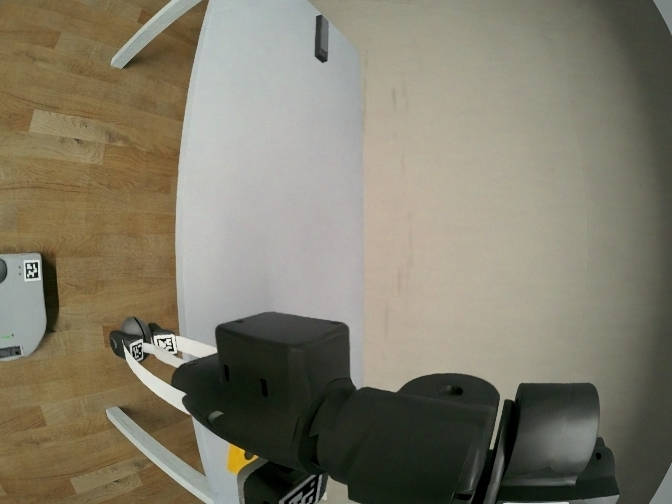

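Grasp missed. Go back, grip lower.

Call:
execute_actions:
  actions:
    - {"r3":{"base":{"rotate_rad":1.55},"joints":{"gripper_m":0.17}}}
  cameras: []

Call:
execute_actions:
  actions:
    - {"r3":{"base":{"translate_m":1.0}}}
  cameras: []

Call:
execute_actions:
  actions:
    - {"r3":{"base":{"rotate_rad":1.55}}}
  cameras: []

Call:
execute_actions:
  actions:
    - {"r3":{"joints":{"arm_m":0.28}}}
  cameras: ["r3_wrist_camera"]

Scene clock: 255.57 s.
r1.base_odometry: x=-0.092 y=+1.717 heading=+2.356 (m, m, rad; r1's odometry frame)
r1.turned_by_wheels: +0.000 (rad since the last result)
r1.turned_by_imu: +0.000 (rad since the last result)
r1.base_tilt: forward=+0.3 right=-0.5 (deg)
r1.lidar_m: 1.62 2.74 1.74 2.09 1.51 2.18 1.59 0.60 0.44 0.42 0.44 0.59
r1.head_depth_mm: 2900 - - - - - - / 2896 - - - - - - / - - - - - - - / 2766 3280 3100 2717 658 - - / - 3305 3482 2594 656 - - / 3024 3268 3479 2572 652 529 443 / 2999 3289 3474 2558 649 526 443
r1.base_status: not commanded
r1.joint_positions: lift_m=+1.090 arm_m=+0.010 wrist_yaw_rad=+0.000 wrist_pitch_rad=-1.497 wrist_roll_rad=+1.568 gripper_m=+0.150 head_pan_rad=-1.563 head_tilt_rad=-0.494
r1.joint_status: not commanded
r1.motor_effort: left_wheel=-1(1) right_wheel=+2(2) lift_m=+34(34) arm_m=-4(4) wrist_yaw_rad=+0(1) wrist_pitch_rad=-1(1) wrist_roll_rad=+1(1) gripper_m=+0(0) head_pan_rad=-3(4) head_tilt_rad=-2(2) (%)
r1.hand_pose: x=-0.0215 y=-0.1498 z=+0.9712 quat_wxyz=(+0.001, +0.001, -0.732, -0.681) (m; r1's base frame)
r1.wrist_depth_mm: 268 262 754 - - - - / 275 266 778 - - - - / 279 272 774 - - - - / 288 282 801 - - - - / 297 288 836 - - - - / 304 297 865 - - - - / 315 305 890 - - - -
r2.base_odometry: x=-0.990 y=-0.040 heading=-1.094 (m, m, rad; r2's odometry frame)
r2.turned_by_wheels: +0.000 (rad since the last result)
r2.turned_by_imu: +0.000 (rad since the last result)
r2.base_tilt: forward=+0.8 right=+0.1 (deg)
r2.lidar_m: 1.93 2.70 2.52 2.46 2.58 2.26 1.38 0.58 0.43 0.42 0.44 0.62
r2.head_depth_mm: 2803 - - - - - 415 / 2854 - - - - - - / 2865 - - - - - - / 1840 - 3398 2356 637 - - / 2770 2984 3364 2515 635 566 - / 2811 3033 3317 2666 661 524 437 / 2814 3038 3317 2656 661 527 437
r2.base_status: not commanded
r2.joint_positions: lift_m=+1.090 arm_m=+0.010 wrist_yaw_rad=+0.001 wrist_pitch_rad=-1.494 wrist_roll_rad=+1.567 gripper_m=+0.150 head_pan_rad=-1.577 head_tilt_rad=-0.494
r2.joint_status: not commanded
r2.motor_effort: left_wheel=-2(1) right_wheel=+1(1) lift_m=+32(32) arm_m=-3(3) wrist_yaw_rad=-1(0) wrist_pitch_rad=-4(4) wrist_roll_rad=+1(1) gripper_m=+0(0) head_pan_rad=+3(3) head_tilt_rad=-4(4) (%)
r2.hand_pose: x=-0.0215 y=-0.1506 z=+0.9711 quat_wxyz=(+0.002, +0.001, -0.733, -0.680) (m; r2's base frame)
r2.wrist_depth_mm: 266 262 749 - - - 997 / 277 270 753 - - - - / 281 276 779 - - - - / 288 284 797 - - - - / 298 290 872 - - - - / 307 - 881 - - - - / 316 311 910 - - - -
r3.base_odometry: x=+1.489 y=-0.349 heading=+1.246 (m, m, rad; r3's odometry frame)
r3.turned_by_wheels: +1.550 (rad since the last result)
r3.turned_by_imu: +1.575 (rad since the last result)
r3.base_tilt: forward=-0.4 right=-0.9 (deg)
r3.lidar_m: 1.51 1.57 2.10 2.27 1.87 1.06 1.03 1.07 0.89 2.50 2.14 1.56
r3.head_depth_mm: 2091 - - - - - - / 2121 - - - - - - / 2092 - - - - - - / 2126 2321 2556 2616 1942 1688 - / 2124 2309 2535 2619 1962 1632 1300 / 2120 2301 2512 2667 1991 1568 1307 / 2105 2305 2527 2719 2012 1573 1301
r3.base_status: done
r3.joint_positions: lift_m=+1.090 arm_m=+0.000 wrist_yaw_rad=+0.000 wrist_pitch_rad=-1.499 wrist_roll_rad=+1.571 gripper_m=+0.170 head_pan_rad=-1.563 head_tilt_rad=-0.495
r3.joint_status: all done
r3.motor_effort: left_wheel=-3(10) right_wheel=+1(5) lift_m=+23(23) arm_m=-3(3) wrist_yaw_rad=+0(1) wrist_pitch_rad=+0(0) wrist_roll_rad=-1(1) gripper_m=+0(97) head_pan_rad=-3(2) head_tilt_rad=-3(3) (%)
r3.hand_pose: x=-0.0215 y=-0.1393 z=+0.9711 quat_wxyz=(+0.000, +0.000, -0.732, -0.682) (m; r3's base frame)
r3.wrist_depth_mm: - - - - - - - / - - - - - - - / - - - - - - - / - - - - - - - / - - - - - - - / - - - - - - - / - - - - - - -
pictures: none
No camera images: the call's "cameras" was empty. Leave "cameras" out to get every camera's image.

Scene clock: 266.70 s.
r1.base_odometry: x=-0.092 y=+1.717 heading=+2.356 (m, m, rad; r1's odometry frame)
r1.turned_by_wheels: +0.000 (rad since the last result)
r1.turned_by_imu: +0.001 (rad since the last result)
r1.base_tilt: forward=+0.4 right=-0.6 (deg)
r1.lidar_m: 1.62 2.74 1.74 2.09 1.51 2.18 1.58 0.60 0.44 0.42 0.44 0.59
r1.head_depth_mm: 2885 - - - - - - / 2932 - - - - - - / - - - - - - - / 2748 3254 3153 2731 658 - - / - 3306 3528 2591 656 - - / 3004 3279 3500 2561 653 530 443 / 3017 3267 3495 2554 651 527 442
r1.base_status: not commanded
r1.joint_positions: lift_m=+1.090 arm_m=+0.010 wrist_yaw_rad=+0.000 wrist_pitch_rad=-1.497 wrist_roll_rad=+1.568 gripper_m=+0.150 head_pan_rad=-1.563 head_tilt_rad=-0.494
r1.joint_status: not commanded
r1.motor_effort: left_wheel=-2(1) right_wheel=+2(2) lift_m=+35(34) arm_m=-4(4) wrist_yaw_rad=-1(0) wrist_pitch_rad=-2(2) wrist_roll_rad=+1(1) gripper_m=+0(0) head_pan_rad=-3(4) head_tilt_rad=-2(3) (%)
r1.hand_pose: x=-0.0215 y=-0.1498 z=+0.9712 quat_wxyz=(+0.001, +0.001, -0.732, -0.681) (m; r1's base frame)
r1.wrist_depth_mm: 268 260 747 - - - 988 / 275 267 753 - - - - / 281 275 799 - - - - / 288 282 820 - - - - / 298 286 837 - - - - / 304 298 859 - - - - / 314 306 884 - - - -
r2.base_odometry: x=-0.990 y=-0.040 heading=-1.094 (m, m, rad; r2's odometry frame)
r2.turned_by_wheels: +0.000 (rad since the last result)
r2.turned_by_imu: +0.001 (rad since the last result)
r2.base_tilt: forward=+0.9 right=+0.0 (deg)
r2.lidar_m: 1.92 2.71 2.52 2.45 2.58 2.26 1.39 0.58 0.44 0.42 0.44 0.63
r2.head_depth_mm: 2850 - - - - - 415 / 2834 - - - - - - / 2736 - - - - - - / 900 - 3385 2700 635 - - / 852 3054 3343 2618 635 565 - / 2755 976 3323 2651 661 526 436 / 2839 3027 3176 2631 663 527 437
r2.base_status: not commanded
r2.joint_positions: lift_m=+1.090 arm_m=+0.010 wrist_yaw_rad=+0.001 wrist_pitch_rad=-1.494 wrist_roll_rad=+1.567 gripper_m=+0.150 head_pan_rad=-1.577 head_tilt_rad=-0.494
r2.joint_status: not commanded
r2.motor_effort: left_wheel=-2(2) right_wheel=+1(1) lift_m=+31(32) arm_m=-3(2) wrist_yaw_rad=+0(0) wrist_pitch_rad=-4(4) wrist_roll_rad=+1(1) gripper_m=+1(0) head_pan_rad=+3(3) head_tilt_rad=-4(4) (%)
r2.hand_pose: x=-0.0215 y=-0.1506 z=+0.9711 quat_wxyz=(+0.002, +0.001, -0.733, -0.680) (m; r2's base frame)
r2.wrist_depth_mm: 268 261 734 - - - - / 277 271 776 - - - - / 283 277 782 - - - - / 293 285 824 - - - - / 300 290 834 - - - - / 309 - 879 - - - - / 314 311 937 - - - -
r3.base_odometry: x=+1.808 y=+0.599 heading=+1.246 (m, m, rad; r3's odometry frame)
r3.turned_by_wheels: +0.000 (rad since the last result)
r3.turned_by_imu: +0.000 (rad since the last result)
r3.base_tilt: forward=-0.6 right=-0.7 (deg)
r3.lidar_m: 0.50 0.52 0.71 1.86 2.35 1.50 2.03 1.60 2.61 1.98 0.71 0.52
r3.head_depth_mm: 2102 - - - - - - / 2086 - - - - - - / 2100 - - - - - - / 2152 2317 2571 2586 1927 1667 - / 2113 2306 2517 2625 1950 1635 1301 / 2115 2235 2383 2266 1920 1573 1302 / 1660 1609 1571 1515 1483 1420 1274
r3.base_status: done
r3.joint_positions: lift_m=+1.090 arm_m=+0.000 wrist_yaw_rad=+0.000 wrist_pitch_rad=-1.499 wrist_roll_rad=+1.571 gripper_m=+0.170 head_pan_rad=-1.563 head_tilt_rad=-0.495
r3.joint_status: not commanded
r3.motor_effort: left_wheel=-3(5) right_wheel=+1(6) lift_m=+23(23) arm_m=-3(3) wrist_yaw_rad=+0(1) wrist_pitch_rad=-1(0) wrist_roll_rad=+0(1) gripper_m=+0(1) head_pan_rad=-2(3) head_tilt_rad=-3(3) (%)
r3.hand_pose: x=-0.0215 y=-0.1393 z=+0.9711 quat_wxyz=(+0.000, +0.000, -0.732, -0.682) (m; r3's base frame)
r3.wrist_depth_mm: - - - - - - - / - - - - - - - / - - - - - - - / - - - - - - - / - - - - - - - / - - - - - - - / 834 815 851 896 936 944 952
pictures: none
No camera images: the call's "cameras" was empty. Leave "cameras" out to get every camera's image.

Scene clock: 270.13 s.
r1.base_odometry: x=-0.092 y=+1.717 heading=+2.356 (m, m, rad; r1's odometry frame)
r1.turned_by_wheels: +0.000 (rad since the last result)
r1.turned_by_imu: +0.000 (rad since the last result)
r1.base_tilt: forward=+0.3 right=-0.5 (deg)
r1.lidar_m: 1.62 2.73 1.74 2.09 1.51 2.18 1.59 0.60 0.44 0.42 0.44 0.59
r1.head_depth_mm: 2898 - - - - - - / 2919 - - - - - - / - - - - - - - / 2759 3260 3099 2715 657 - - / - 3343 3501 2604 655 - - / 3019 3265 3515 2593 653 529 443 / 3021 3253 3455 2557 650 526 442
r1.base_status: not commanded
r1.joint_positions: lift_m=+1.090 arm_m=+0.010 wrist_yaw_rad=+0.000 wrist_pitch_rad=-1.497 wrist_roll_rad=+1.568 gripper_m=+0.150 head_pan_rad=-1.563 head_tilt_rad=-0.494
r1.joint_status: not commanded
r1.motor_effort: left_wheel=+0(1) right_wheel=+2(2) lift_m=+34(34) arm_m=-3(4) wrist_yaw_rad=+0(0) wrist_pitch_rad=-2(2) wrist_roll_rad=+1(1) gripper_m=+0(0) head_pan_rad=-4(4) head_tilt_rad=-2(2) (%)
r1.hand_pose: x=-0.0215 y=-0.1498 z=+0.9712 quat_wxyz=(+0.001, +0.001, -0.732, -0.681) (m; r1's base frame)
r1.wrist_depth_mm: 268 259 747 - - - 984 / 275 269 772 - - - - / 280 275 786 - - - - / 289 282 779 - - - - / 297 288 826 - - - - / 307 295 863 - - - - / 314 310 874 - - - -
r2.base_odometry: x=-0.990 y=-0.040 heading=-1.094 (m, m, rad; r2's odometry frame)
r2.turned_by_wheels: +0.000 (rad since the last result)
r2.turned_by_imu: +0.000 (rad since the last result)
r2.base_tilt: forward=+0.8 right=+0.2 (deg)
r2.lidar_m: 1.92 2.71 2.52 2.45 2.58 2.25 1.38 0.58 0.43 0.42 0.44 0.63
r2.head_depth_mm: 2818 - - - - - 415 / 2836 - - - - - - / 2833 - - - - - - / 2822 - 3355 2686 637 - - / 855 814 3222 2522 635 565 - / 791 2733 3283 2662 662 526 437 / 2800 3012 3316 2650 664 527 437
r2.base_status: not commanded
r2.joint_positions: lift_m=+1.090 arm_m=+0.010 wrist_yaw_rad=+0.001 wrist_pitch_rad=-1.494 wrist_roll_rad=+1.567 gripper_m=+0.150 head_pan_rad=-1.577 head_tilt_rad=-0.494
r2.joint_status: not commanded
r2.motor_effort: left_wheel=-2(2) right_wheel=+1(1) lift_m=+32(32) arm_m=-3(3) wrist_yaw_rad=-1(1) wrist_pitch_rad=-4(4) wrist_roll_rad=+1(1) gripper_m=+0(1) head_pan_rad=+3(3) head_tilt_rad=-3(4) (%)
r2.hand_pose: x=-0.0215 y=-0.1506 z=+0.9711 quat_wxyz=(+0.002, +0.001, -0.733, -0.680) (m; r2's base frame)
r2.wrist_depth_mm: 267 265 724 - - - 985 / 276 270 780 - - - - / 281 276 779 - - - - / 291 286 811 - - - - / 299 291 857 - - - - / 306 - 893 - - - - / 319 308 901 - - - -
r3.base_odometry: x=+1.808 y=+0.599 heading=+2.796 (m, m, rad; r3's odometry frame)
r3.turned_by_wheels: +1.550 (rad since the last result)
r3.turned_by_imu: +1.575 (rad since the last result)
r3.base_tilt: forward=-0.3 right=-0.7 (deg)
r3.lidar_m: 1.74 2.34 1.50 2.03 2.10 2.62 2.12 0.72 0.52 0.50 0.52 0.70
r3.head_depth_mm: 2959 - - - - - - / 2984 - - - - - - / 2986 - - - - - - / - 3341 3473 2608 601 549 - / 901 909 3299 1240 656 531 779 / 850 1028 3479 2639 660 521 778 / 913 3208 3543 2682 664 527 773
r3.base_status: done
r3.joint_positions: lift_m=+1.090 arm_m=+0.000 wrist_yaw_rad=+0.000 wrist_pitch_rad=-1.499 wrist_roll_rad=+1.571 gripper_m=+0.170 head_pan_rad=-1.563 head_tilt_rad=-0.495
r3.joint_status: not commanded
r3.motor_effort: left_wheel=-3(10) right_wheel=+2(6) lift_m=+23(23) arm_m=-3(3) wrist_yaw_rad=+1(0) wrist_pitch_rad=+0(1) wrist_roll_rad=-1(1) gripper_m=+0(0) head_pan_rad=-3(2) head_tilt_rad=-3(3) (%)
r3.hand_pose: x=-0.0215 y=-0.1393 z=+0.9711 quat_wxyz=(+0.000, +0.000, -0.732, -0.682) (m; r3's base frame)
r3.wrist_depth_mm: 261 599 - - - - - / 272 619 - - - - - / 279 625 - - - - - / 287 638 - - - - - / 294 709 - - - - - / - 716 - - - - - / 317 666 - - - - -
pictures: none
No camera images: the call's "cameras" was empty. Leave "cameras" out to get every camera's image.

Scene clock: 273.40 s.
r1.base_odometry: x=-0.092 y=+1.717 heading=+2.356 (m, m, rad; r1's odometry frame)
r1.turned_by_wheels: +0.000 (rad since the last result)
r1.turned_by_imu: +0.000 (rad since the last result)
r1.base_tilt: forward=+0.3 right=-0.5 (deg)
r1.lidar_m: 1.62 2.74 1.74 2.09 1.51 2.18 1.59 0.60 0.44 0.42 0.43 0.60
r1.head_depth_mm: 2875 - - - - - - / 2896 - - - - - - / - - - - - - - / 2754 3263 3121 2730 657 - - / - 3324 3488 2590 656 - - / 3029 3308 3503 2582 653 528 443 / 3011 3308 3490 2578 651 527 442
r1.base_status: not commanded
r1.joint_positions: lift_m=+1.090 arm_m=+0.010 wrist_yaw_rad=+0.000 wrist_pitch_rad=-1.497 wrist_roll_rad=+1.568 gripper_m=+0.150 head_pan_rad=-1.563 head_tilt_rad=-0.494
r1.joint_status: not commanded
r1.motor_effort: left_wheel=-1(1) right_wheel=+2(2) lift_m=+34(34) arm_m=-4(4) wrist_yaw_rad=+0(1) wrist_pitch_rad=-2(2) wrist_roll_rad=+1(1) gripper_m=-1(0) head_pan_rad=-3(4) head_tilt_rad=-2(2) (%)
r1.hand_pose: x=-0.0215 y=-0.1498 z=+0.9712 quat_wxyz=(+0.001, +0.001, -0.732, -0.681) (m; r1's base frame)
r1.wrist_depth_mm: 266 262 735 - - - - / 275 266 754 - - - - / 282 274 775 - - - - / 288 281 809 - - - - / 300 288 835 - - - - / 305 299 834 - - - - / 315 307 889 - - - -
r2.base_odometry: x=-0.990 y=-0.040 heading=-1.094 (m, m, rad; r2's odometry frame)
r2.turned_by_wheels: +0.000 (rad since the last result)
r2.turned_by_imu: +0.000 (rad since the last result)
r2.base_tilt: forward=+0.8 right=+0.1 (deg)
r2.lidar_m: 1.92 2.71 2.52 2.44 2.58 2.25 1.38 0.58 0.43 0.42 0.44 0.63
r2.head_depth_mm: 2805 - - - - - 416 / 2828 - - - - - - / 2838 - - - - - - / 2801 - 3370 2721 637 - - / 874 1059 1172 1324 635 566 - / 914 523 3215 2531 659 525 436 / 493 2653 3120 2659 663 527 437
r2.base_status: not commanded
r2.joint_positions: lift_m=+1.090 arm_m=+0.010 wrist_yaw_rad=+0.001 wrist_pitch_rad=-1.494 wrist_roll_rad=+1.567 gripper_m=+0.150 head_pan_rad=-1.577 head_tilt_rad=-0.494
r2.joint_status: not commanded
r2.motor_effort: left_wheel=-2(2) right_wheel=+1(1) lift_m=+32(32) arm_m=-3(2) wrist_yaw_rad=+0(1) wrist_pitch_rad=-4(4) wrist_roll_rad=+1(1) gripper_m=+0(0) head_pan_rad=+3(3) head_tilt_rad=-4(3) (%)
r2.hand_pose: x=-0.0215 y=-0.1506 z=+0.9711 quat_wxyz=(+0.002, +0.001, -0.733, -0.680) (m; r2's base frame)
r2.wrist_depth_mm: 265 261 735 - - - 974 / 278 271 774 - - - - / 285 277 808 - - - - / 293 282 830 - - - - / 299 291 842 - - - - / 306 - 852 - - - - / 319 307 908 - - - -
r3.base_odometry: x=+1.808 y=+0.599 heading=+2.796 (m, m, rad; r3's odometry frame)
r3.turned_by_wheels: +0.000 (rad since the last result)
r3.turned_by_imu: +0.000 (rad since the last result)
r3.base_tilt: forward=-0.5 right=-0.7 (deg)
r3.lidar_m: 1.73 2.35 1.50 2.03 2.10 2.62 2.13 0.73 0.52 0.50 0.51 0.70
r3.head_depth_mm: - 3352 3468 845 640 509 811 / - - 3523 833 641 513 807 / 2917 - 3479 2582 648 503 801 / - 3377 - 835 602 518 794 / 901 907 3296 1250 656 522 784 / 848 1033 3474 2631 658 520 779 / 910 3168 3541 2674 665 528 774
r3.base_status: not commanded
r3.joint_positions: lift_m=+1.090 arm_m=+0.280 wrist_yaw_rad=+0.000 wrist_pitch_rad=-1.499 wrist_roll_rad=+1.571 gripper_m=+0.170 head_pan_rad=-1.563 head_tilt_rad=-0.495
r3.joint_status: all done
r3.motor_effort: left_wheel=-3(3) right_wheel=+2(2) lift_m=+23(23) arm_m=+3(1) wrist_yaw_rad=+0(0) wrist_pitch_rad=+0(0) wrist_roll_rad=-1(0) gripper_m=+0(0) head_pan_rad=-2(2) head_tilt_rad=-3(3) (%)
r3.hand_pose: x=-0.0215 y=-0.4188 z=+0.9711 quat_wxyz=(+0.000, +0.000, -0.732, -0.681) (m; r3's base frame)
r3.wrist_depth_mm: 259 255 252 247 246 - - / 265 263 260 254 252 - - / 274 271 265 263 260 - - / 284 278 246 268 270 - - / 292 289 249 274 278 - - / - 298 257 283 - - - / 315 306 268 292 - - -
pictures: r3_wrist_camera
camera_calibration (this result's frames):
r3_wrist_camera: T_world_to_cam=[[-0.0307225, 0.997767, -0.0593108, 0.466388], [0.977025, 0.0424984, 0.208846, -0.141862], [0.2109, -0.0515318, -0.976148, 1.09407], [0, 0, 0, 1]] pos_world=[-0.0778081, -0.402938, 1.12526]
Images, in order (width x height): r3_wrist_camera 644x364.

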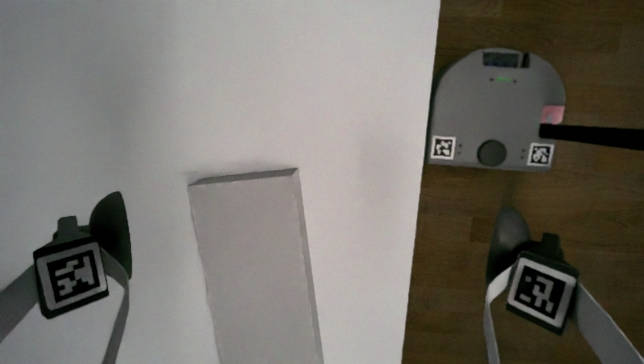

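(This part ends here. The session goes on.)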